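# Push the utility cart into the yellow parking bay

## Task

Move the utility cart into the yellow bay so that each of its four wheels sits fully inside the taped outline and none touches the tape. The three tubes in the cart's top tray must remain upright. The robot must not tip over or finish leaning, or the task fails. The cart has to stay in place by itself at the end; a position the robot is holding it in does not count.

## Robot and tools

ROBOT. A Hello Robot Stretch 4, about 1.6 m tall, with one arm. It has an omni-wheel base whose rim lies within 0.23 m of the base origin, a lift on a mast, an arm that telescopes forward, a wrist with yaw, pitch and roll joints, and a two-finger gripper. Its cameras are head_camera, head_left_camera, head_right_camera (the last two are fisheye) and wrist_camera. A loose object may occasionally get a short push from outside.

FRAMES. Base frame: origin on the floor below the base centre, x forward, y left, z up. hand_pose is expressed in this frame and marks the point midway between the fingers, 0.015 m behind their tips; its printed value can be slightly off. The odometry frame is the base frame at the start of the scene. base_odometry comes only from wheel turns, so slipping is counted as travel. Heading runs from -3.142 to 3.142 and is positive to the left.

execute_actions. Argument "actions" is a list holding one action or none; an empty list only returns state and images. An action may contain "base", "joints", or both, plus optional "pace" and "contact_limits"; alternatively it is {"end_of_arm": "enable_torque"} on its own, which turns any switched-off wrist or gripper motor back on so it holds its current position. Motions in one action begin together and may finish at different times. No action runs longer than 15 s.
- "base" holds exactly one relative move, measured from where the base last reported itself: {"translate_m": d}, straight drive, forward positive, -2 to 2 m; {"strafe_m": d}, sideways without turning, left positive, -2 to 2 m; {"rotate_rad": d}, turn in place, counter-clockwise from above positive, -3.2 to 3.2 rad. These are offsets, not destinations.
- "joints" is one object keyed by joint name with absolute targets: lift_m 0 to 1.2 (m, height); arm_m 0 to 0.55 (m, extension); wrist_yaw_rad -1.134 to 4.276 (0 points forward, positive is left, 3.14 is folded back, above 3.4 the arm may block it); wrist_pitch_rad -1.117 to 4.259 (0 level, 1.57 pointing down); wrist_roll_rad -1.117 to 4.259 (0 has both fingers level, positive turns clockwise viewed from behind); gripper_m 0 to 0.08 (m, finger gap). Done tolerances: lift and arm ±0.004, yaw and roll ±0.02, pitch ±0.05, gripper ±0.002. A joint target out of range is clipped and run, with a note; any other bad value or unknown key rejects the call with no motion.
- "pace": "slow", "default", "fast" or "max" (default if omitted). Base speed 0.1/0.3/0.4/0.6 m/s and turn rate 1/2/3/4 rad/s respectively; with lift_m above 0.2 these are further capped, down to 0.3 m/s and 1 rad/s at lift_m 1.2.
- "contact_limits": only key arm_m, 0 (lightest) to 0.75 (hardest), default 0.5; sets how hard the arm may push before it halts.
- "cameras": list of camera names, or "all"; omitted or null gives all, [] gives none; an unknown name rejects the call.
A joint or the base omitted from an action may still be driving toward an earlier target without the status saying so.

wait: "seconds" 0 to 10; commands nothing and returns state and images.
zoom_image: "camera" plus "region" [x0, y0, x1, y1] in pixels from the top-left of that camera's latest full image, at most 504 by 504.
read_manual: returns licence texts only; moves nothing.
finished_scene: "scene" is the current scene's number; it ends that scene irreversibly and reports success. The cart must already be parked and stable. Replying without any tool call ends everything.

RESULTS. base_status and joint_status tell how each commanded motion ended: "done"; "off_target" (stopped short, may still push); "contact_stop_at_<key>" (blocked, that part goes slack; slack wheels can roll on); "limit_stop_at_<name>", e.g. at_tilt (leaning over 6 degrees: lift, arm and wheels go slack and ignore commands until upright) or at_own_body (self-collision guard; move away from the body); "time_out"; "torque_fault" (wrist or gripper motor went limp; send enable_torque). After a stop, later moving calls in the same reply are skipped. on_its_own reports things not commanded; "held at" there is a held target, not the position. lidar_m: 12 distances in m, 30-degree sectors, 1st straight ahead then counter-clockwise (4th left, 7th behind, 10th right); "-" means nothing seen or closer than 0.25 m; it sees from about 0.15 m up and misses clear objects and thin legs. wrist_depth_mm: 7x7 grid of median depths, 100 to 2000 mm, row by row from top left. turned_by_wheels vs turned_by_imu differing by more than about 0.1 rad signals a collision or slip and a heading error of roughly their difference. base_tilt in degrees, forward and right positive, with a fixed offset up to about 1.5. motor_effort in percent of max, bracket is peak of last action; a resting effort outside its normal range means pushing or loaded. Wheel motors wheel_0..2 positive means turning the base right.

GRIPPER. Command a gap below the object's width to grasp; "off_target" afterwards means something is held. Sustained gripper effort beyond about 50 points causes a torque fault and may drop the object.

CAUTIONS. Unfold the wrist at the start with lift_m 0.4 and wrist_yaw_rad 0 together. Push the cart gently and slowly so the tubes stay upright; avoid slams, hard hits, drops and heavy steady pushes, especially with the gripper high or a high contact limit, which can tip the robot. Do not drive or turn with over 1 kg held at arm_m above 0.2. Release the cart before finishing so it rests on its own. The robot keeps its last command while you think. Shorter robot motion time is better.

Each tool is called after "Emit:" as name(argument=value, ...), one argument or row to a line, values as JSON.

## Session

I'll start by checking the current state and images.

Emit:
execute_actions(
  actions=[],
)

Scene clock: 0.00 s.
base_odometry: x=+0.000 y=+0.000 heading=+0.000 (m, m, rad; odometry frame)
turned_by_wheels: +0.000 (rad since the last result)
turned_by_imu: +0.000 (rad since the last result)
base_tilt: forward=+0.0 right=-0.4 (deg)
lidar_m: 1.64 1.96 1.01 1.03 2.02 2.03 2.11 0.69 0.60 0.60 0.74 1.61
base_status: not commanded
joint_positions: lift_m=+0.285 arm_m=+0.000 wrist_yaw_rad=+3.097 wrist_pitch_rad=-0.002 wrist_roll_rad=-0.003 gripper_m=+0.040
joint_status: not commanded
motor_effort: lift_m=+20 arm_m=+0 wrist_yaw_rad=-1 wrist_pitch_rad=-10 wrist_roll_rad=+1 gripper_m=+1 wheel_0=+0 wheel_1=+0 wheel_2=+0 (%)
hand_pose: x=-0.0373 y=+0.0968 z=+0.4639 quat_wxyz=(+0.022, +0.001, -0.002, +1.000) (m; base frame)
wrist_depth_mm: - 141 - - - - 1983 / - 125 - - - - 1863 / - 128 185 - - - 1921 / 138 139 297 - - - 1921 / 1537 - - - - 1921 1863 / 1464 1618 1661 1863 1863 1921 1708 / 1118 - 113 1229 116 1281 1281
pictures: head_camera, head_left_camera, head_right_camera, wrist_camera
Images, in order (width x height): head_camera 420x560, head_left_camera 420x672, head_right_camera 420x672, wrist_camera 616x392.

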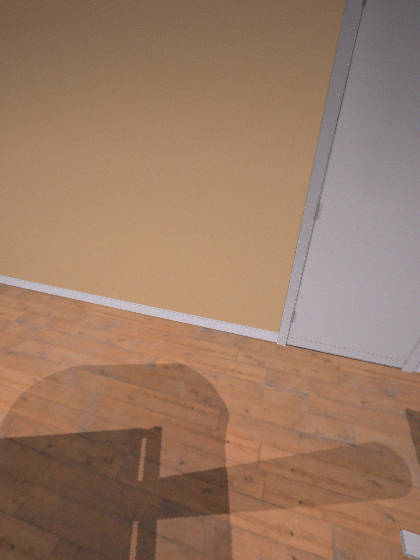

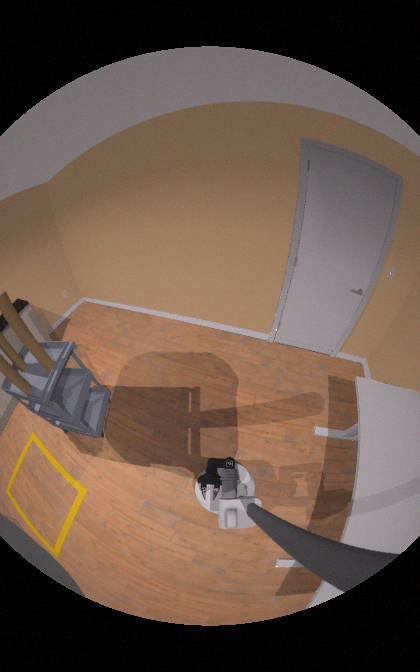

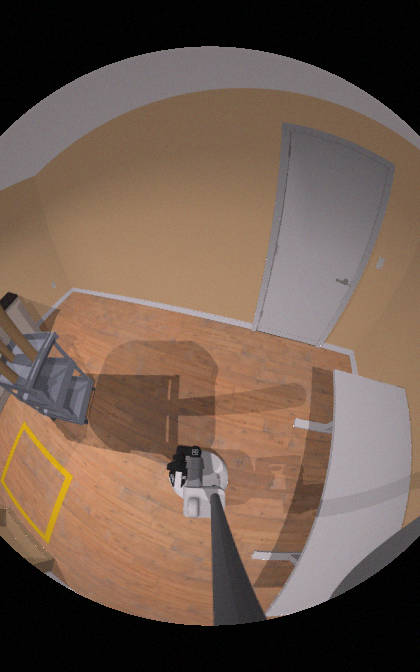

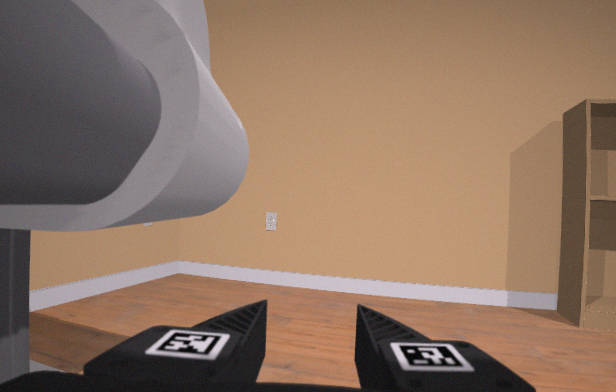

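Emit:
execute_actions(
  actions=[
    {"base": {"rotate_rad": 1.6}},
  ],
)

Scene clock: 3.80 s.
base_odometry: x=+0.000 y=+0.000 heading=+1.600 (m, m, rad; odometry frame)
turned_by_wheels: +1.600 (rad since the last result)
turned_by_imu: +1.584 (rad since the last result)
base_tilt: forward=-0.1 right=-0.5 (deg)
lidar_m: 1.17 2.00 2.11 2.13 0.67 0.59 0.62 0.78 1.61 1.65 2.01 1.00
base_status: done
joint_positions: lift_m=+0.285 arm_m=+0.000 wrist_yaw_rad=+3.097 wrist_pitch_rad=-0.002 wrist_roll_rad=-0.003 gripper_m=+0.040
joint_status: not commanded
motor_effort: lift_m=+20(20) arm_m=+0(0) wrist_yaw_rad=-2(2) wrist_pitch_rad=-8(10) wrist_roll_rad=+1(1) gripper_m=+3(1) wheel_0=-2(5) wheel_1=-1(3) wheel_2=+0(7) (%)
hand_pose: x=-0.0373 y=+0.0968 z=+0.4639 quat_wxyz=(+0.022, +0.001, -0.002, +1.000) (m; base frame)
wrist_depth_mm: - 141 1661 1576 1464 1397 1281 / - 125 759 1618 1464 1336 1281 / - 127 185 1008 946 878 809 / 138 139 297 1576 1464 1397 1281 / 1661 1808 1661 1576 1430 1336 1281 / 1537 1618 1205 1576 1397 1336 1255 / 1078 - 113 1205 116 1281 1229
pictures: head_camera, head_left_camera, head_right_camera, wrist_camera
camera_calibration (this result's frames):
wrist_camera: T_world_to_cam=[[0.0132409, 0.998623, 0.0507611, -0.118866], [-0.0289417, 0.0511271, -0.998273, 0.515004], [-0.999493, 0.0117489, 0.0295788, 0.0972137], [0, 0, 0, 1]] pos_world=[0.113643, 0.0912295, 0.517273]
Images, in order (width x height): head_camera 420x560, head_left_camera 420x672, head_right_camera 420x672, wrist_camera 616x392.

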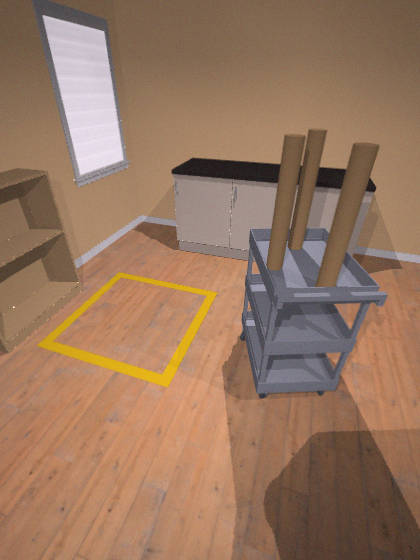

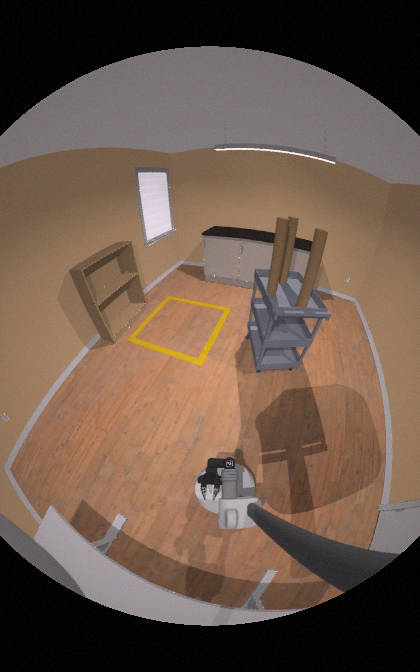

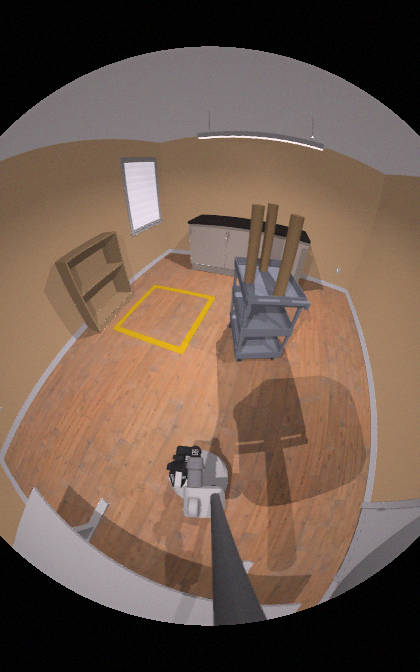

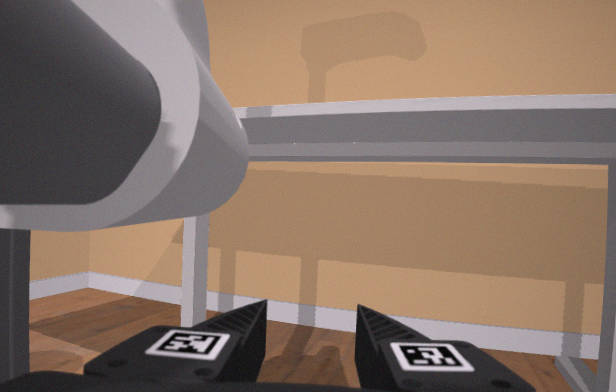

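Emit:
zoom_image(
  camera="head_camera",
  region=[220, 120, 420, 420],
)

Emit:
zoom_image(
  camera="head_camera",
  region=[20, 250, 240, 410],
)

Region (220, 120, 420, 420) of head_camera's 420x560 image, scaled by 1.680, with more detail than that image has.

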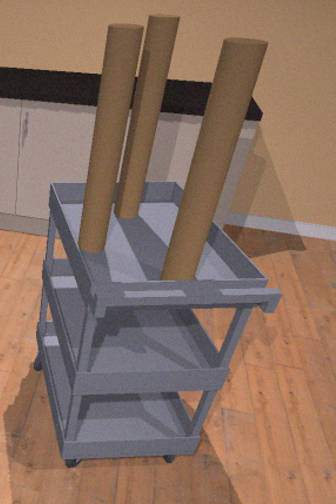

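Region (20, 250, 240, 410) of head_camera's 420x560 image, scaled by 2.291, with more detail than that image has; it fills the top 367 rows of this view, and the rest is white.

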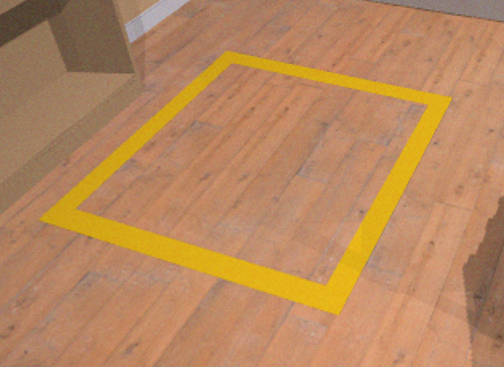

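Emit:
execute_actions(
  actions=[
    {"base": {"strafe_m": -0.47}, "joints": {"lift_m": 0.9, "wrist_yaw_rad": 0, "gripper_m": 0.08}},
  ],
)

Scene clock: 102.70 s.
base_odometry: x=+0.470 y=+0.014 heading=+1.600 (m, m, rad; odometry frame)
turned_by_wheels: +0.000 (rad since the last result)
turned_by_imu: -0.001 (rad since the last result)
base_tilt: forward=+0.0 right=-0.4 (deg)
lidar_m: 0.96 2.47 2.36 1.37 0.85 0.76 0.79 1.32 1.18 1.21 1.49 1.01
base_status: done
joint_positions: lift_m=+0.900 arm_m=+0.000 wrist_yaw_rad=+0.000 wrist_pitch_rad=-0.002 wrist_roll_rad=-0.003 gripper_m=+0.080
joint_status: all done
motor_effort: lift_m=+25(27) arm_m=+0(0) wrist_yaw_rad=-2(9) wrist_pitch_rad=-9(10) wrist_roll_rad=+1(1) gripper_m=+2(3) wheel_0=-2(7) wheel_1=+1(9) wheel_2=-1(2) (%)
hand_pose: x=+0.3840 y=-0.0873 z=+1.0781 quat_wxyz=(+1.000, -0.002, -0.001, +0.000) (m; base frame)
wrist_depth_mm: - - - - - - - / - - - - - - - / - - - - - - - / - - - - - - - / - - - 1397 - - - / - - 1025 854 1308 - - / - - 741 798 750 106 -
pictures: head_camera, head_left_camera, head_right_camera, wrist_camera
camera_calibration (this result's frames):
wrist_camera: T_world_to_cam=[[0.0318509, -0.998203, 0.050762, -0.153232], [0.0311577, -0.0497715, -0.998275, 1.11787], [0.999007, 0.0333775, 0.0295164, -0.263116], [0, 0, 0, 1]] pos_world=[0.232905, -0.0885364, 1.13148]
Images, in order (width x height): head_camera 420x560, head_left_camera 420x672, head_right_camera 420x672, wrist_camera 616x392.

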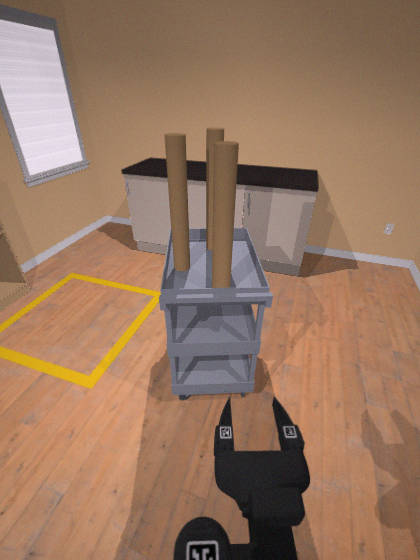

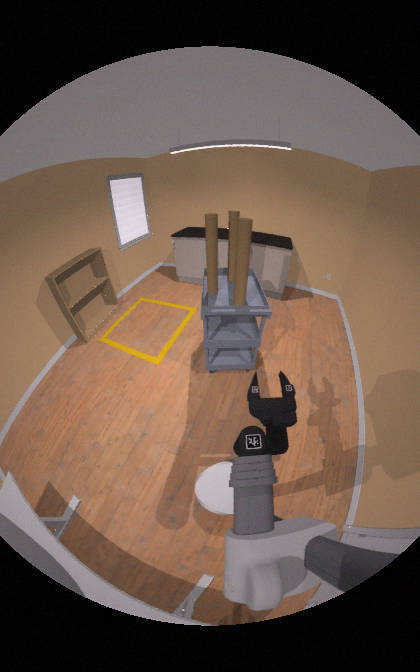

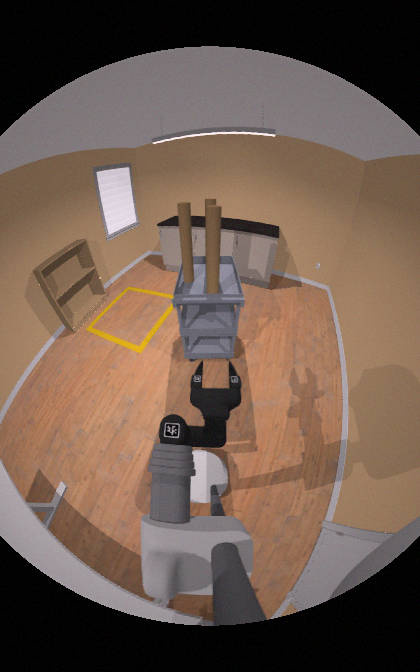

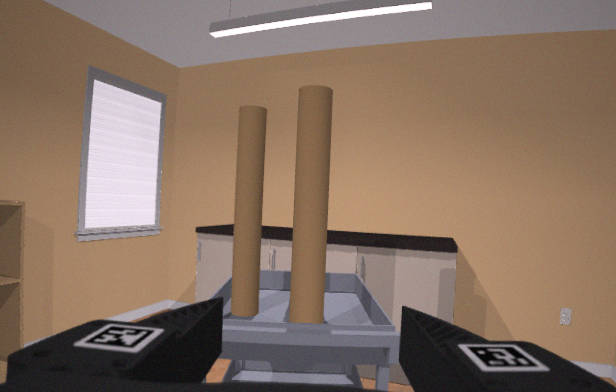

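Emit:
zoom_image(
  camera="head_camera",
  region=[140, 215, 290, 415],
)

Emit:
zoom_image(
  camera="wrist_camera",
  region=[190, 250, 420, 392],
)

Region (140, 215, 290, 415) of head_camera's 420x560 image, scaled by 2.520, with more detail than that image has; it fills the left 378 columns of this view, and the rest is white.

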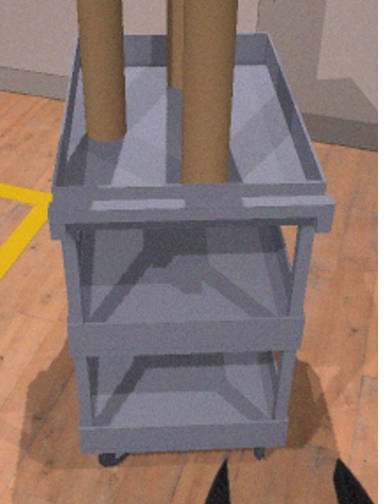

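Region (190, 250, 420, 392) of wrist_camera's 616x392 image, scaled by 2.191; it fills the top 311 rows of this view, and the rest is white.

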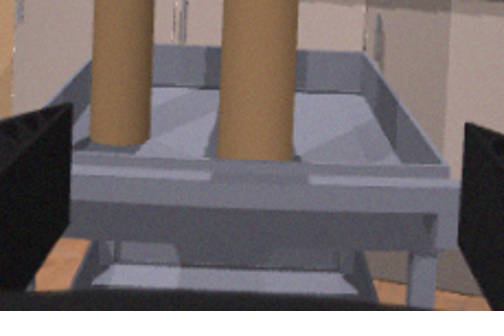

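Emit:
execute_actions(
  actions=[
    {"base": {"translate_m": 0.4}, "joints": {"lift_m": 1.0, "wrist_pitch_rad": 0.8}},
  ],
)

Scene clock: 122.87 s.
base_odometry: x=+0.458 y=+0.413 heading=+1.600 (m, m, rad; odometry frame)
turned_by_wheels: +0.000 (rad since the last result)
turned_by_imu: +0.000 (rad since the last result)
base_tilt: forward=+0.1 right=-0.5 (deg)
lidar_m: 0.57 0.59 2.13 2.43 1.27 1.15 1.16 1.45 1.33 1.35 1.64 0.61
base_status: done
joint_positions: lift_m=+1.000 arm_m=+0.000 wrist_yaw_rad=+0.000 wrist_pitch_rad=+0.802 wrist_roll_rad=-0.003 gripper_m=+0.080
joint_status: all done
motor_effort: lift_m=+25(25) arm_m=+0(0) wrist_yaw_rad=-1(3) wrist_pitch_rad=-7(6) wrist_roll_rad=+0(1) gripper_m=+2(2) wheel_0=+2(6) wheel_1=+0(6) wheel_2=+0(8) (%)
hand_pose: x=+0.3191 y=-0.0874 z=+1.0250 quat_wxyz=(+0.921, -0.001, +0.390, +0.001) (m; base frame)
wrist_depth_mm: - - 654 427 931 1708 - / - - 691 480 741 - - / 1983 1756 634 504 627 1983 1983 / 1618 569 462 459 459 1618 1618 / 1430 1366 842 854 831 1430 1464 / 1229 1229 732 1060 820 1255 1255 / - - 960 1042 960 106 -
pictures: head_camera, head_left_camera, head_right_camera, wrist_camera
camera_calibration (this result's frames):
wrist_camera: T_world_to_cam=[[0.0584967, -0.998208, 0.012617, -0.117944], [-0.696952, -0.0498847, -0.71538, 1.0092], [0.714728, 0.0330539, -0.698621, 0.640226], [0, 0, 0, 1]] pos_world=[0.252675, -0.088551, 1.17072]
Images, in order (width x height): head_camera 420x560, head_left_camera 420x672, head_right_camera 420x672, wrist_camera 616x392.

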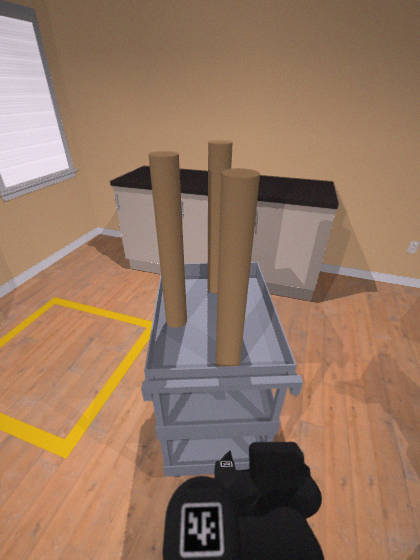

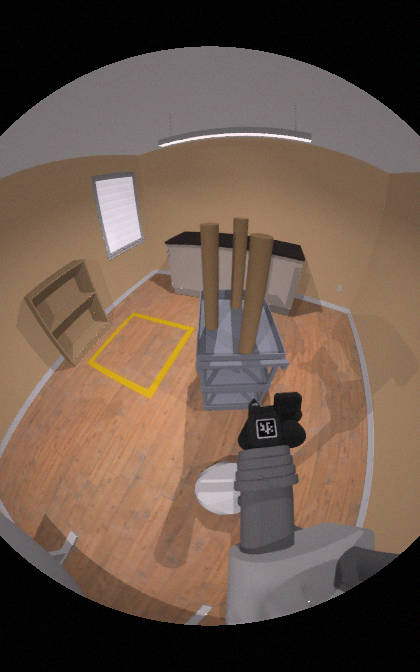

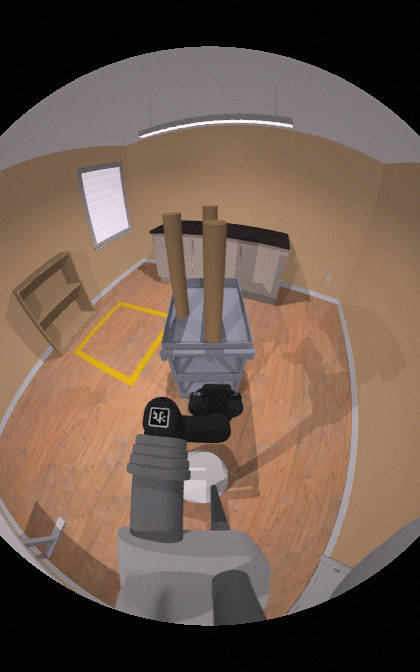

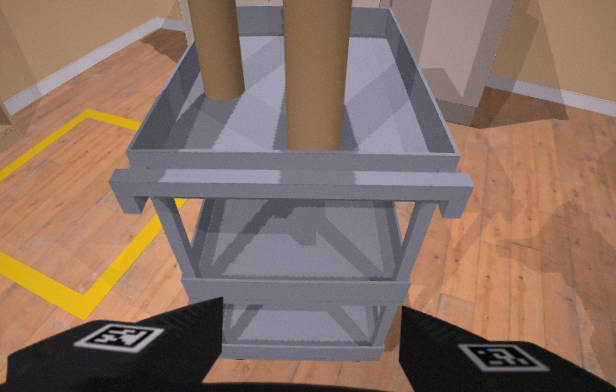

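Emit:
zoom_image(
  camera="wrist_camera",
  region=[90, 120, 490, 250],
)

Emit:
zoom_image(
  camera="head_camera",
  region=[130, 330, 320, 430],
)

Region (90, 120, 490, 250) of wrist_camera's 616x392 image, scaled by 1.260; it fills the top 164 rows of this view, and the rest is white.

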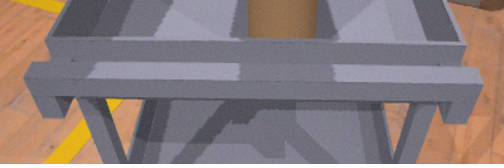

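Region (130, 330, 320, 430) of head_camera's 420x560 image, scaled by 2.653, with more detail than that image has; it fills the top 265 rows of this view, and the rest is white.

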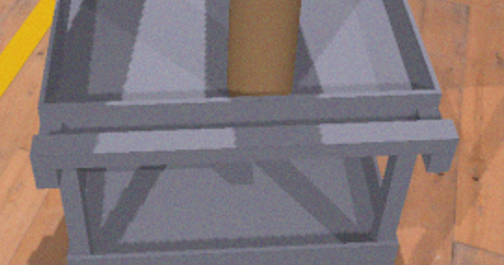

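Emit:
execute_actions(
  actions=[
    {"base": {"strafe_m": 0.04}, "joints": {"lift_m": 0.694, "wrist_pitch_rad": 0.0, "wrist_roll_rad": 1.571}},
  ],
)

Scene clock: 171.90 s.
base_odometry: x=+0.418 y=+0.412 heading=+1.600 (m, m, rad; odometry frame)
turned_by_wheels: +0.000 (rad since the last result)
turned_by_imu: +0.001 (rad since the last result)
base_tilt: forward=+0.1 right=-0.4 (deg)
lidar_m: 0.56 2.29 2.09 2.39 1.26 1.13 1.16 1.47 1.36 1.38 1.68 0.60
base_status: done
joint_positions: lift_m=+0.694 arm_m=+0.000 wrist_yaw_rad=+0.000 wrist_pitch_rad=+0.003 wrist_roll_rad=+1.571 gripper_m=+0.080
joint_status: all done
motor_effort: lift_m=+15(22) arm_m=+0(0) wrist_yaw_rad=-1(2) wrist_pitch_rad=-8(9) wrist_roll_rad=+1(6) gripper_m=+4(0) wheel_0=+0(9) wheel_1=+0(8) wheel_2=+0(0) (%)
hand_pose: x=+0.3839 y=-0.0874 z=+0.8720 quat_wxyz=(+0.707, +0.707, +0.001, -0.001) (m; base frame)
wrist_depth_mm: - - - - - 1756 1308 / - - - - 415 442 535 / - - - - 407 831 585 / 452 455 459 449 407 854 574 / 1499 - - 445 404 820 569 / 654 647 647 634 399 809 569 / - - - - 394 106 -
pictures: head_camera, head_left_camera, head_right_camera, wrist_camera
camera_calibration (this result's frames):
wrist_camera: T_world_to_cam=[[0.0284133, -0.047641, -0.99846, 0.856459], [0.029351, 0.998473, -0.0468064, 0.174719], [0.999165, -0.0279759, 0.0297682, -0.262638], [0, 0, 0, 1]] pos_world=[0.232956, -0.140997, 0.871137]
Images, in order (width x height): head_camera 420x560, head_left_camera 420x672, head_right_camera 420x672, wrist_camera 616x392.

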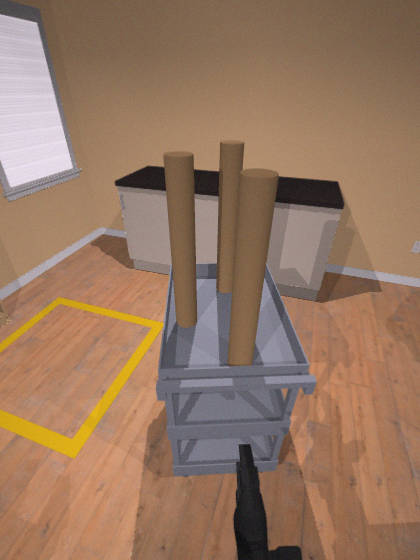

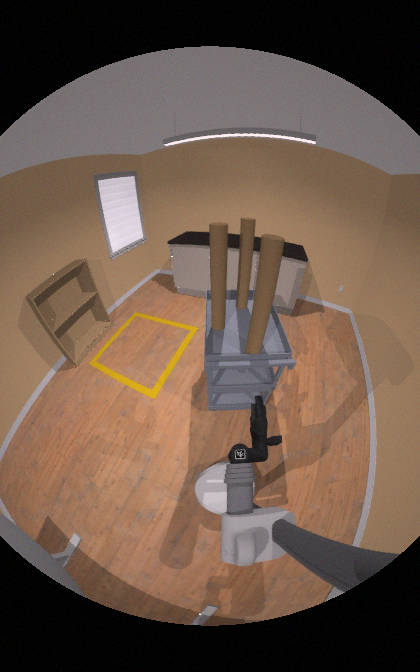

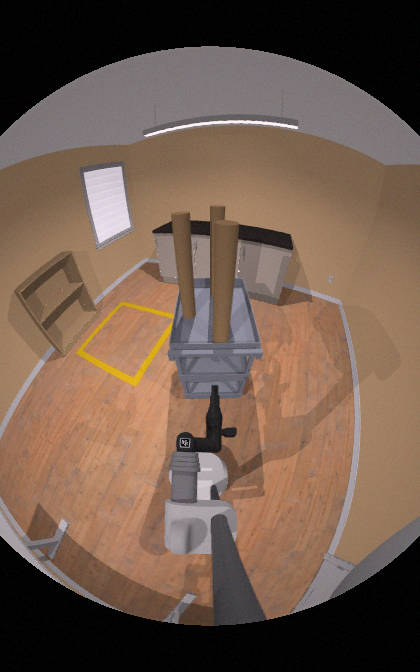

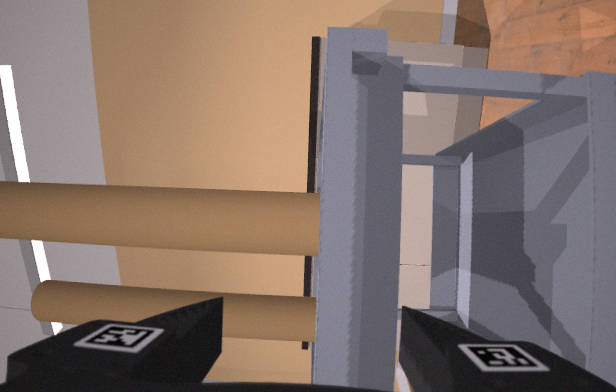

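Emit:
zoom_image(
  camera="wrist_camera",
  region=[200, 0, 616, 392],
)

Region (200, 0, 616, 392) of wrist_camera's 616x392 image, scaled by 1.212; it fills the top 475 rows of this view, and the rest is white.

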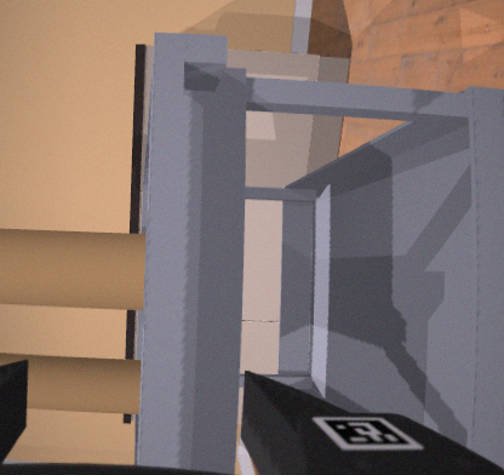

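Emit:
execute_actions(
  actions=[
    {"base": {"translate_m": 0.15}, "joints": {"lift_m": 0.677}},
  ],
  cameras=["head_camera", "wrist_camera"],
)

Scene clock: 183.93 s.
base_odometry: x=+0.414 y=+0.562 heading=+1.600 (m, m, rad; odometry frame)
turned_by_wheels: +0.000 (rad since the last result)
turned_by_imu: +0.001 (rad since the last result)
base_tilt: forward=+0.1 right=-0.5 (deg)
lidar_m: 0.42 0.43 2.02 2.35 1.42 1.26 1.29 1.58 1.42 1.42 1.76 0.44
base_status: done
joint_positions: lift_m=+0.677 arm_m=+0.000 wrist_yaw_rad=+0.000 wrist_pitch_rad=+0.003 wrist_roll_rad=+1.571 gripper_m=+0.080
joint_status: all done
motor_effort: lift_m=+15(16) arm_m=+0(0) wrist_yaw_rad=-1(1) wrist_pitch_rad=-10(9) wrist_roll_rad=+1(2) gripper_m=+1(3) wheel_0=+2(6) wheel_1=+1(8) wheel_2=+1(9) (%)
hand_pose: x=+0.3839 y=-0.0874 z=+0.8550 quat_wxyz=(+0.707, +0.707, +0.001, -0.001) (m; base frame)
wrist_depth_mm: - - - 204 264 287 286 / - - - 202 262 1661 1138 / - - - 260 260 778 559 / 303 304 304 256 256 809 554 / 306 301 298 196 255 788 554 / 525 - 535 195 251 768 544 / - - 492 193 249 106 -
pictures: head_camera, wrist_camera
camera_calibration (this result's frames):
wrist_camera: T_world_to_cam=[[0.0284374, -0.0476399, -0.99846, 0.839491], [0.0293515, 0.998473, -0.0468046, 0.173922], [0.999165, -0.0279753, 0.0297923, -0.262153], [0, 0, 0, 1]] pos_world=[0.232956, -0.140997, 0.854149]
Images, in order (width x height): head_camera 420x560, wrist_camera 616x392.

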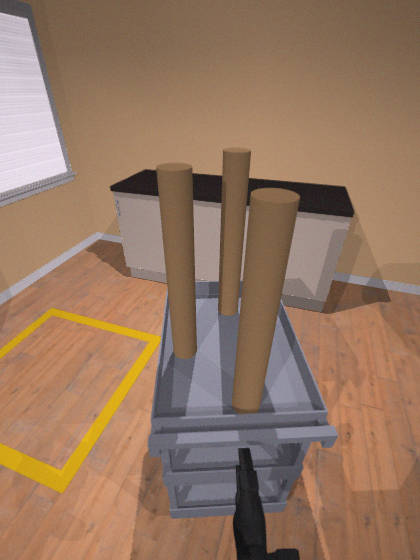

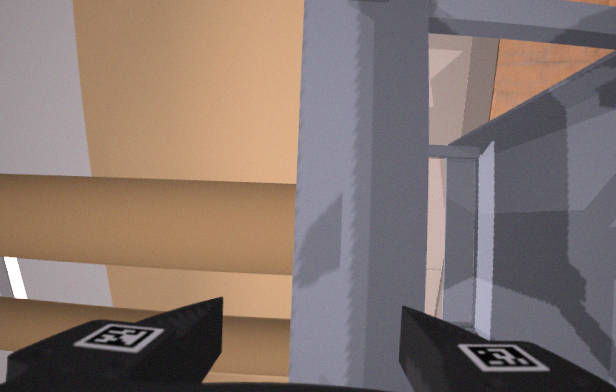

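Emit:
execute_actions(
  actions=[
    {"base": {"translate_m": 0.07}, "pace": "slow"},
  ],
  cameras=["head_camera", "wrist_camera"],
)

Scene clock: 193.47 s.
base_odometry: x=+0.412 y=+0.632 heading=+1.600 (m, m, rad; odometry frame)
turned_by_wheels: +0.000 (rad since the last result)
turned_by_imu: +0.001 (rad since the last result)
base_tilt: forward=+0.1 right=-0.5 (deg)
lidar_m: 0.35 0.35 1.99 2.32 1.48 1.32 1.36 1.63 1.44 1.46 1.80 0.38
base_status: done
joint_positions: lift_m=+0.677 arm_m=+0.000 wrist_yaw_rad=+0.000 wrist_pitch_rad=+0.003 wrist_roll_rad=+1.571 gripper_m=+0.080
joint_status: not commanded
motor_effort: lift_m=+14(15) arm_m=+0(0) wrist_yaw_rad=-1(1) wrist_pitch_rad=-10(9) wrist_roll_rad=+1(1) gripper_m=+2(2) wheel_0=+1(3) wheel_1=+0(6) wheel_2=-1(5) (%)
hand_pose: x=+0.3839 y=-0.0874 z=+0.8550 quat_wxyz=(+0.707, +0.707, +0.001, -0.001) (m; base frame)
wrist_depth_mm: - - - 131 191 1537 1255 / - - - 130 190 1576 1138 / - - - 128 188 661 559 / 232 231 233 127 186 699 559 / 229 226 225 126 185 683 554 / - - 243 125 183 683 539 / - - 424 124 181 106 -
pictures: head_camera, wrist_camera
camera_calibration (this result's frames):
wrist_camera: T_world_to_cam=[[0.0284375, -0.04764, -0.99846, 0.839491], [0.0293525, 0.998473, -0.0468046, 0.173922], [0.999165, -0.0279763, 0.0297924, -0.262153], [0, 0, 0, 1]] pos_world=[0.232956, -0.140997, 0.854149]
Images, in order (width x height): head_camera 420x560, wrist_camera 616x392.

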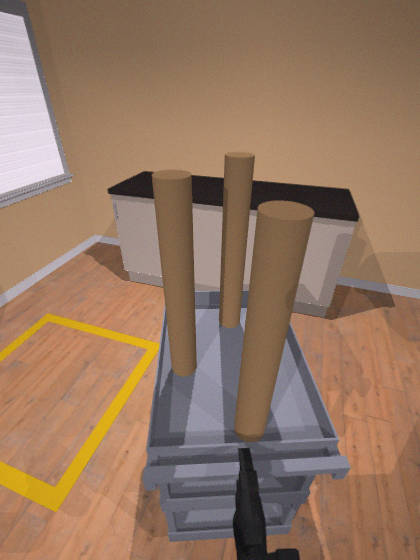

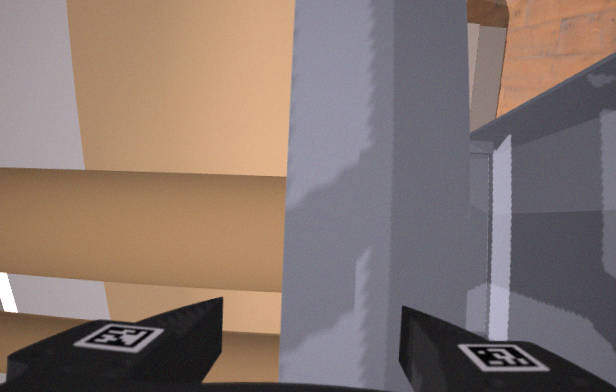

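Emit:
execute_actions(
  actions=[
    {"joints": {"gripper_m": 0.0}},
  ],
  cameras=["head_camera", "wrist_camera"],
)

Scene clock: 198.13 s.
base_odometry: x=+0.412 y=+0.632 heading=+1.600 (m, m, rad; odometry frame)
turned_by_wheels: +0.000 (rad since the last result)
turned_by_imu: +0.001 (rad since the last result)
base_tilt: forward=+0.0 right=-0.4 (deg)
lidar_m: 0.34 0.36 1.98 2.31 1.48 1.33 1.35 1.60 1.45 1.45 1.79 0.39
base_status: not commanded
joint_positions: lift_m=+0.677 arm_m=+0.000 wrist_yaw_rad=+0.000 wrist_pitch_rad=+0.006 wrist_roll_rad=+1.572 gripper_m=+0.022
joint_status: gripper_m off_target (ended at +0.022, target +0.000)
on_its_own: gripper_m is held at +0.017, not at your +0.000, by its contact guard: the fingers met something
motor_effort: lift_m=+17(17) arm_m=+0(0) wrist_yaw_rad=+0(2) wrist_pitch_rad=-17(19) wrist_roll_rad=+0(1) gripper_m=-47(63) wheel_0=+1(1) wheel_1=+1(1) wheel_2=+0(1) (%)
hand_pose: x=+0.3839 y=-0.0874 z=+0.8542 quat_wxyz=(+0.707, +0.707, +0.002, -0.002) (m; base frame)
wrist_depth_mm: - - - 131 193 1499 1255 / - - - 130 190 1537 842 / - - - 128 189 654 559 / 231 232 233 128 186 683 544 / 229 226 224 126 185 676 544 / - - - 125 183 661 535 / 427 430 - 124 - 654 535
pictures: head_camera, wrist_camera
camera_calibration (this result's frames):
wrist_camera: T_world_to_cam=[[0.0256616, -0.0469027, -0.99857, 0.839938], [0.0291914, 0.998508, -0.0461496, 0.173384], [0.999244, -0.0279654, 0.0269925, -0.259768], [0, 0, 0, 1]] pos_world=[0.232956, -0.140994, 0.85375]
Images, in order (width x height): head_camera 420x560, wrist_camera 616x392.

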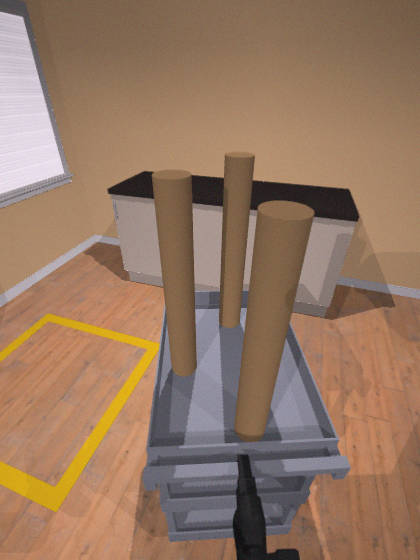

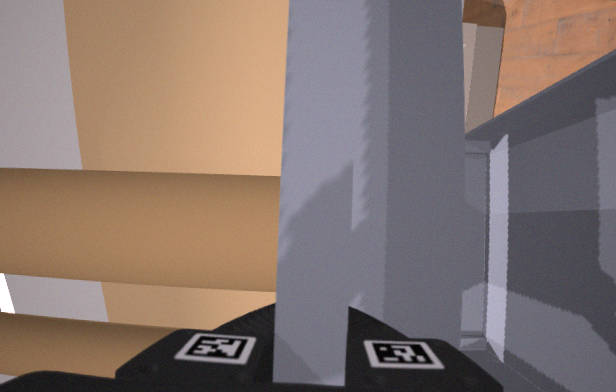

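Emit:
execute_actions(
  actions=[
    {"base": {"strafe_m": 0.12}, "joints": {"gripper_m": 0.018, "lift_m": 0.675}, "pace": "slow"},
  ],
)

Scene clock: 205.00 s.
base_odometry: x=+0.292 y=+0.629 heading=+1.600 (m, m, rad; odometry frame)
turned_by_wheels: -0.001 (rad since the last result)
turned_by_imu: +0.000 (rad since the last result)
base_tilt: forward=+0.1 right=-0.5 (deg)
lidar_m: 0.35 0.42 1.88 2.20 1.42 1.29 1.31 1.72 1.56 1.57 0.46 0.39
base_status: done
joint_positions: lift_m=+0.675 arm_m=+0.000 wrist_yaw_rad=-0.006 wrist_pitch_rad=+0.002 wrist_roll_rad=+1.571 gripper_m=+0.023
joint_status: gripper_m off_target (ended at +0.023, target +0.018); the others done
on_its_own: wrist_yaw_rad is at rest, and its effort (+16) is outside its rest range (-13 to +13)
motor_effort: lift_m=+15(18) arm_m=+0(0) wrist_yaw_rad=+16(22) wrist_pitch_rad=-7(18) wrist_roll_rad=+0(1) gripper_m=-40(44) wheel_0=-4(10) wheel_1=+0(6) wheel_2=-3(4) (%)
hand_pose: x=+0.3834 y=-0.0886 z=+0.8532 quat_wxyz=(+0.707, +0.707, -0.001, -0.003) (m; base frame)
wrist_depth_mm: - - - 112 168 809 1205 / - - - 113 171 603 544 / 245 248 - 115 173 668 559 / 220 218 217 117 177 647 554 / 480 240 232 119 179 668 549 / 452 452 449 121 182 654 535 / - - - 123 - 1464 500
pictures: head_camera, head_left_camera, head_right_camera, wrist_camera
camera_calibration (this result's frames):
wrist_camera: T_world_to_cam=[[0.0290551, -0.0474755, -0.99845, 0.837378], [0.0350875, 0.998304, -0.0464475, 0.172542], [0.998962, -0.0336836, 0.0306716, -0.262809], [0, 0, 0, 1]] pos_world=[0.232152, -0.141346, 0.852155]
Images, in order (width x height): head_camera 420x560, head_left_camera 420x672, head_right_camera 420x672, wrist_camera 616x392.

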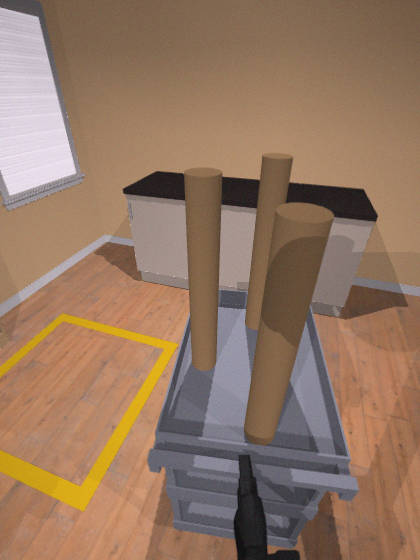

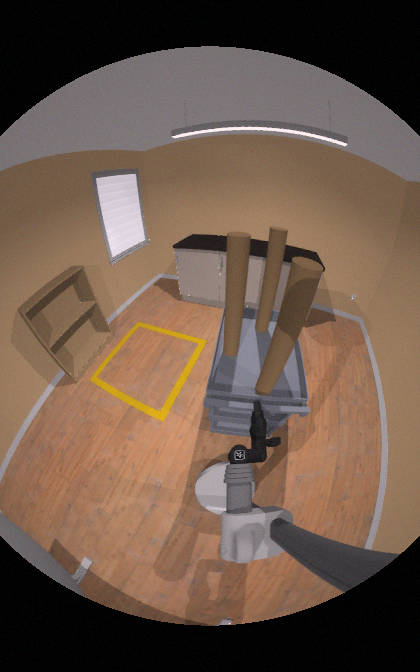

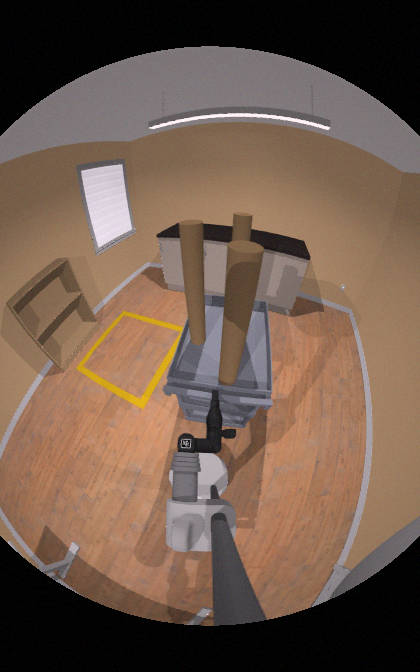

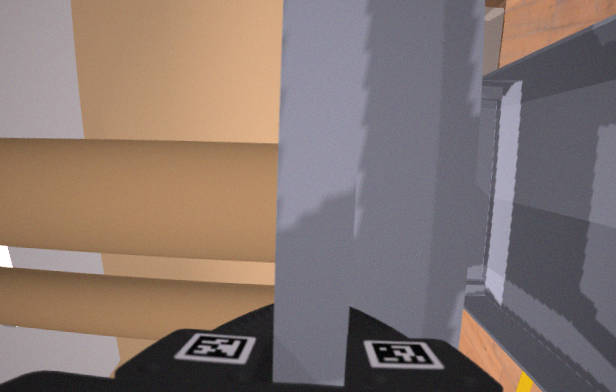

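Emit:
execute_actions(
  actions=[
    {"base": {"rotate_rad": -0.235}, "pace": "slow"},
  ],
  cameras=["head_camera", "head_left_camera"],
)

Scene clock: 326.27 s.
base_odometry: x=+0.292 y=+0.629 heading=+1.365 (m, m, rad; odometry frame)
turned_by_wheels: -0.234 (rad since the last result)
turned_by_imu: -0.230 (rad since the last result)
base_tilt: forward=-0.1 right=-0.4 (deg)
lidar_m: 0.31 0.32 1.87 1.87 2.35 1.32 1.30 1.42 1.57 1.56 1.70 0.41
base_status: done
joint_positions: lift_m=+0.675 arm_m=+0.000 wrist_yaw_rad=+0.006 wrist_pitch_rad=+0.002 wrist_roll_rad=+1.570 gripper_m=+0.023
joint_status: not commanded
on_its_own: wrist_yaw_rad is at rest, and its effort (-17) is outside its rest range (-13 to +13)
motor_effort: lift_m=+16(16) arm_m=+0(0) wrist_yaw_rad=-17(27) wrist_pitch_rad=-8(8) wrist_roll_rad=+4(4) gripper_m=-39(38) wheel_0=+5(8) wheel_1=+1(2) wheel_2=+4(8) (%)
hand_pose: x=+0.3844 y=-0.0862 z=+0.8531 quat_wxyz=(+0.707, +0.707, +0.003, +0.001) (m; base frame)
wrist_depth_mm: - - - 156 225 254 251 / - - - 151 216 1661 1205 / - - - 145 208 1661 525 / 1921 - - 138 200 699 554 / 230 229 230 133 193 683 549 / 1808 240 229 129 185 676 539 / - - - 124 - 654 535
pictures: head_camera, head_left_camera
Images, in order (width x height): head_camera 420x560, head_left_camera 420x672.

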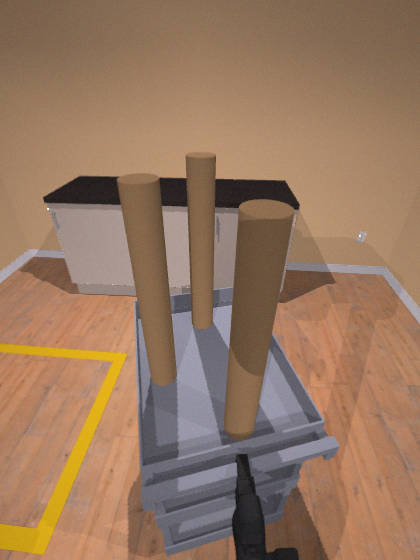

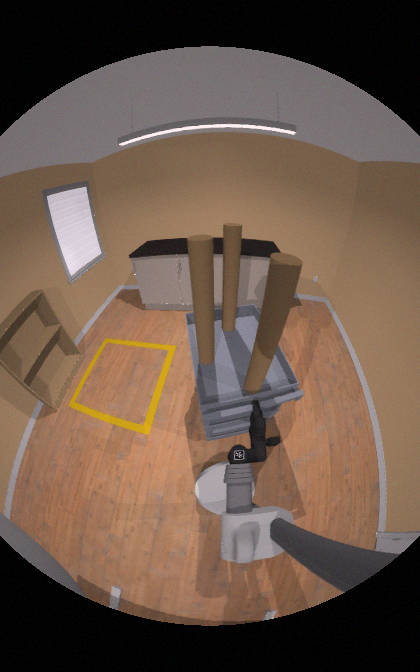

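Emit:
execute_actions(
  actions=[
    {"base": {"strafe_m": -0.25}, "joints": {"wrist_yaw_rad": 0.1}},
  ],
  cameras=["head_camera", "head_left_camera"],
)

Scene clock: 334.37 s.
base_odometry: x=+0.537 y=+0.578 heading=+1.366 (m, m, rad; odometry frame)
turned_by_wheels: +0.000 (rad since the last result)
turned_by_imu: +0.001 (rad since the last result)
base_tilt: forward=-0.1 right=-0.4 (deg)
lidar_m: 0.28 0.27 2.14 2.12 2.64 1.36 1.33 1.66 1.33 1.30 1.42 0.43
base_status: done
joint_positions: lift_m=+0.675 arm_m=+0.000 wrist_yaw_rad=+0.103 wrist_pitch_rad=+0.002 wrist_roll_rad=+1.569 gripper_m=+0.023
joint_status: all done
motor_effort: lift_m=+16(16) arm_m=+0(0) wrist_yaw_rad=-8(35) wrist_pitch_rad=-6(8) wrist_roll_rad=+6(6) gripper_m=-37(37) wheel_0=-1(14) wheel_1=+3(9) wheel_2=+1(6) (%)
hand_pose: x=+0.3918 y=-0.0652 z=+0.8531 quat_wxyz=(+0.707, +0.706, +0.037, +0.036) (m; base frame)
wrist_depth_mm: - - - 255 - 1863 1255 / - - - 191 264 285 286 / - - - 170 240 1661 1229 / - - - 156 222 1708 512 / 250 256 270 142 206 676 544 / 229 227 227 132 190 715 539 / 603 236 - 124 - 661 539
pictures: head_camera, head_left_camera
Images, in order (width x height): head_camera 420x560, head_left_camera 420x672.

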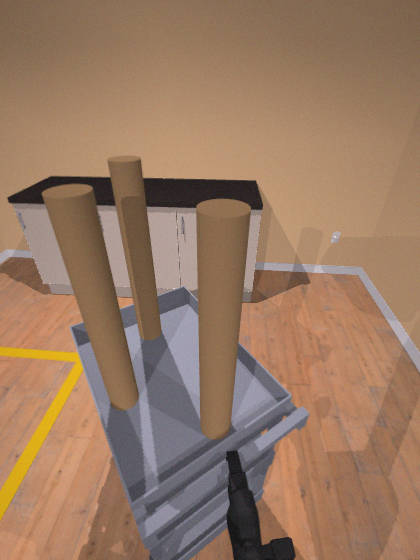

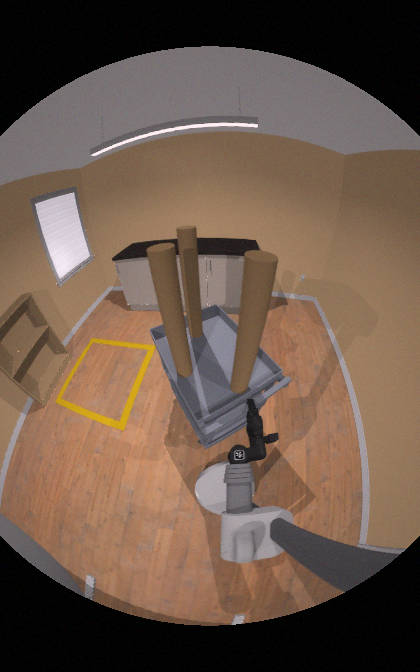

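Emit:
execute_actions(
  actions=[
    {"base": {"strafe_m": -0.15}, "joints": {"wrist_yaw_rad": 0.3, "arm_m": 0.12}},
  ],
  cameras=["head_camera", "head_left_camera"],
)

Scene clock: 344.80 s.
base_odometry: x=+0.684 y=+0.547 heading=+1.366 (m, m, rad; odometry frame)
turned_by_wheels: +0.000 (rad since the last result)
turned_by_imu: -0.001 (rad since the last result)
base_tilt: forward=+0.1 right=-0.5 (deg)
lidar_m: 0.37 0.34 2.29 2.27 1.73 1.36 1.34 1.47 1.18 1.15 1.26 0.69
base_status: done
joint_positions: lift_m=+0.675 arm_m=+0.119 wrist_yaw_rad=+0.303 wrist_pitch_rad=+0.000 wrist_roll_rad=+1.569 gripper_m=+0.023
joint_status: all done
motor_effort: lift_m=+17(17) arm_m=+3(14) wrist_yaw_rad=-8(77) wrist_pitch_rad=-3(7) wrist_roll_rad=+7(7) gripper_m=-36(41) wheel_0=-2(16) wheel_1=+1(6) wheel_2=+3(14) (%)
hand_pose: x=+0.5194 y=-0.0201 z=+0.8535 quat_wxyz=(+0.700, +0.698, +0.107, +0.107) (m; base frame)
wrist_depth_mm: - - - 253 1863 1808 1281 / - - - 279 294 1464 1160 / - - - 187 260 1576 1160 / - - - 167 233 1661 1205 / - - - 149 211 1661 521 / - - - 133 193 699 544 / - - - 121 - 661 539
pictures: head_camera, head_left_camera
Images, in order (width x height): head_camera 420x560, head_left_camera 420x672.

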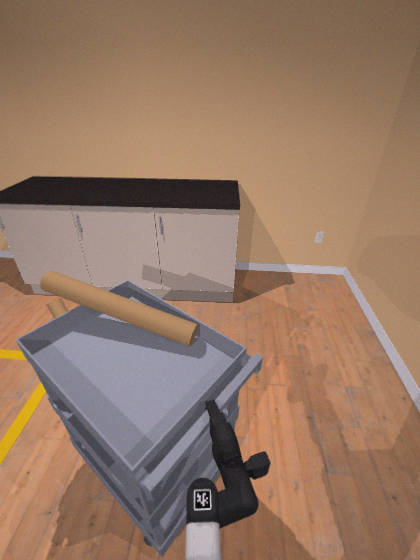

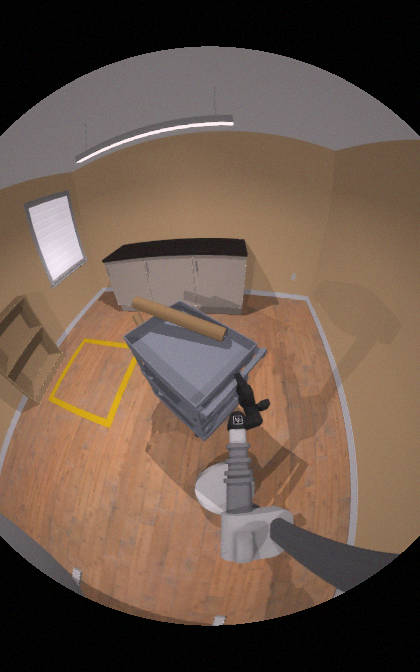

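Emit:
wait(
  seconds=2,
)

Scene clock: 355.60 s.
base_odometry: x=+0.684 y=+0.547 heading=+1.366 (m, m, rad; odometry frame)
turned_by_wheels: +0.000 (rad since the last result)
turned_by_imu: +0.002 (rad since the last result)
base_tilt: forward=-0.1 right=-0.4 (deg)
lidar_m: 0.38 0.36 2.29 2.29 1.75 1.38 1.36 1.46 1.17 1.16 1.26 0.70
base_status: done
joint_positions: lift_m=+0.675 arm_m=+0.119 wrist_yaw_rad=+0.303 wrist_pitch_rad=+0.000 wrist_roll_rad=+1.569 gripper_m=+0.023
joint_status: all done
motor_effort: lift_m=+17(17) arm_m=+3(14) wrist_yaw_rad=-9(77) wrist_pitch_rad=+1(7) wrist_roll_rad=+7(7) gripper_m=-38(41) wheel_0=-2(16) wheel_1=+1(6) wheel_2=+3(14) (%)
hand_pose: x=+0.5194 y=-0.0201 z=+0.8535 quat_wxyz=(+0.700, +0.698, +0.106, +0.107) (m; base frame)
wrist_depth_mm: - - - 253 1863 1863 1281 / - - - 278 296 1499 1160 / - - - 188 260 1499 1138 / - - - 167 233 1618 1229 / - - - 148 211 1537 525 / - - - 133 193 691 539 / - - - 122 - 661 544
wait: 2.00 s; at rest from the start
pictures: head_camera, head_left_camera, head_right_camera, wrist_camera
camera_calibration (this result's frames):
wrist_camera: T_world_to_cam=[[0.0448392, -0.0378719, -0.998276, 0.828852], [-0.269316, 0.961826, -0.0485858, 0.258547], [0.962008, 0.27103, 0.032928, -0.37295], [0, 0, 0, 1]] pos_world=[0.391247, -0.116207, 0.852266]
Images, in order (width x height): head_camera 420x560, head_left_camera 420x672, head_right_camera 420x672, wrist_camera 616x392.

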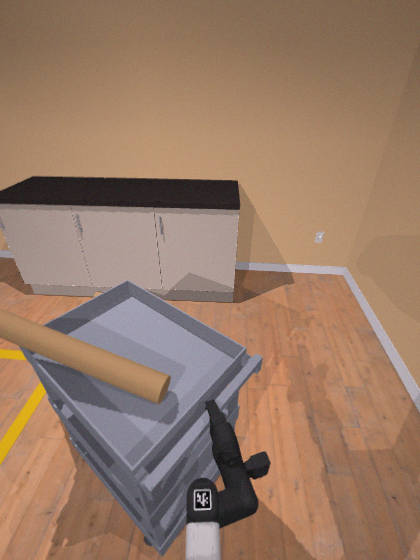

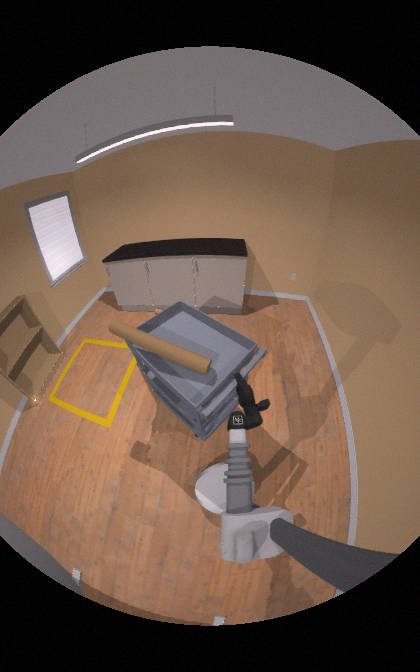

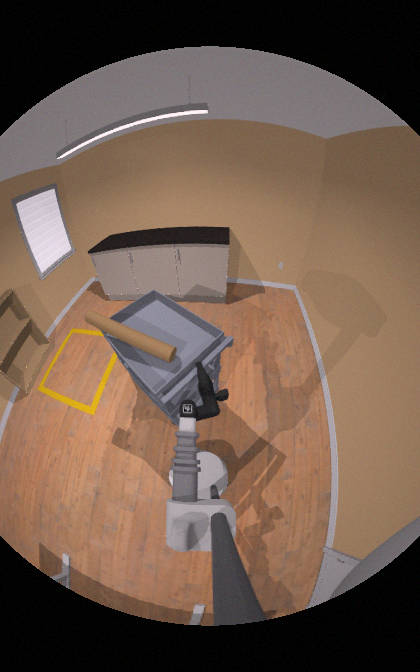

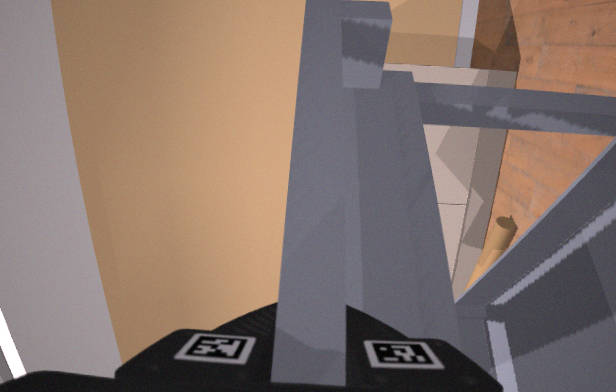

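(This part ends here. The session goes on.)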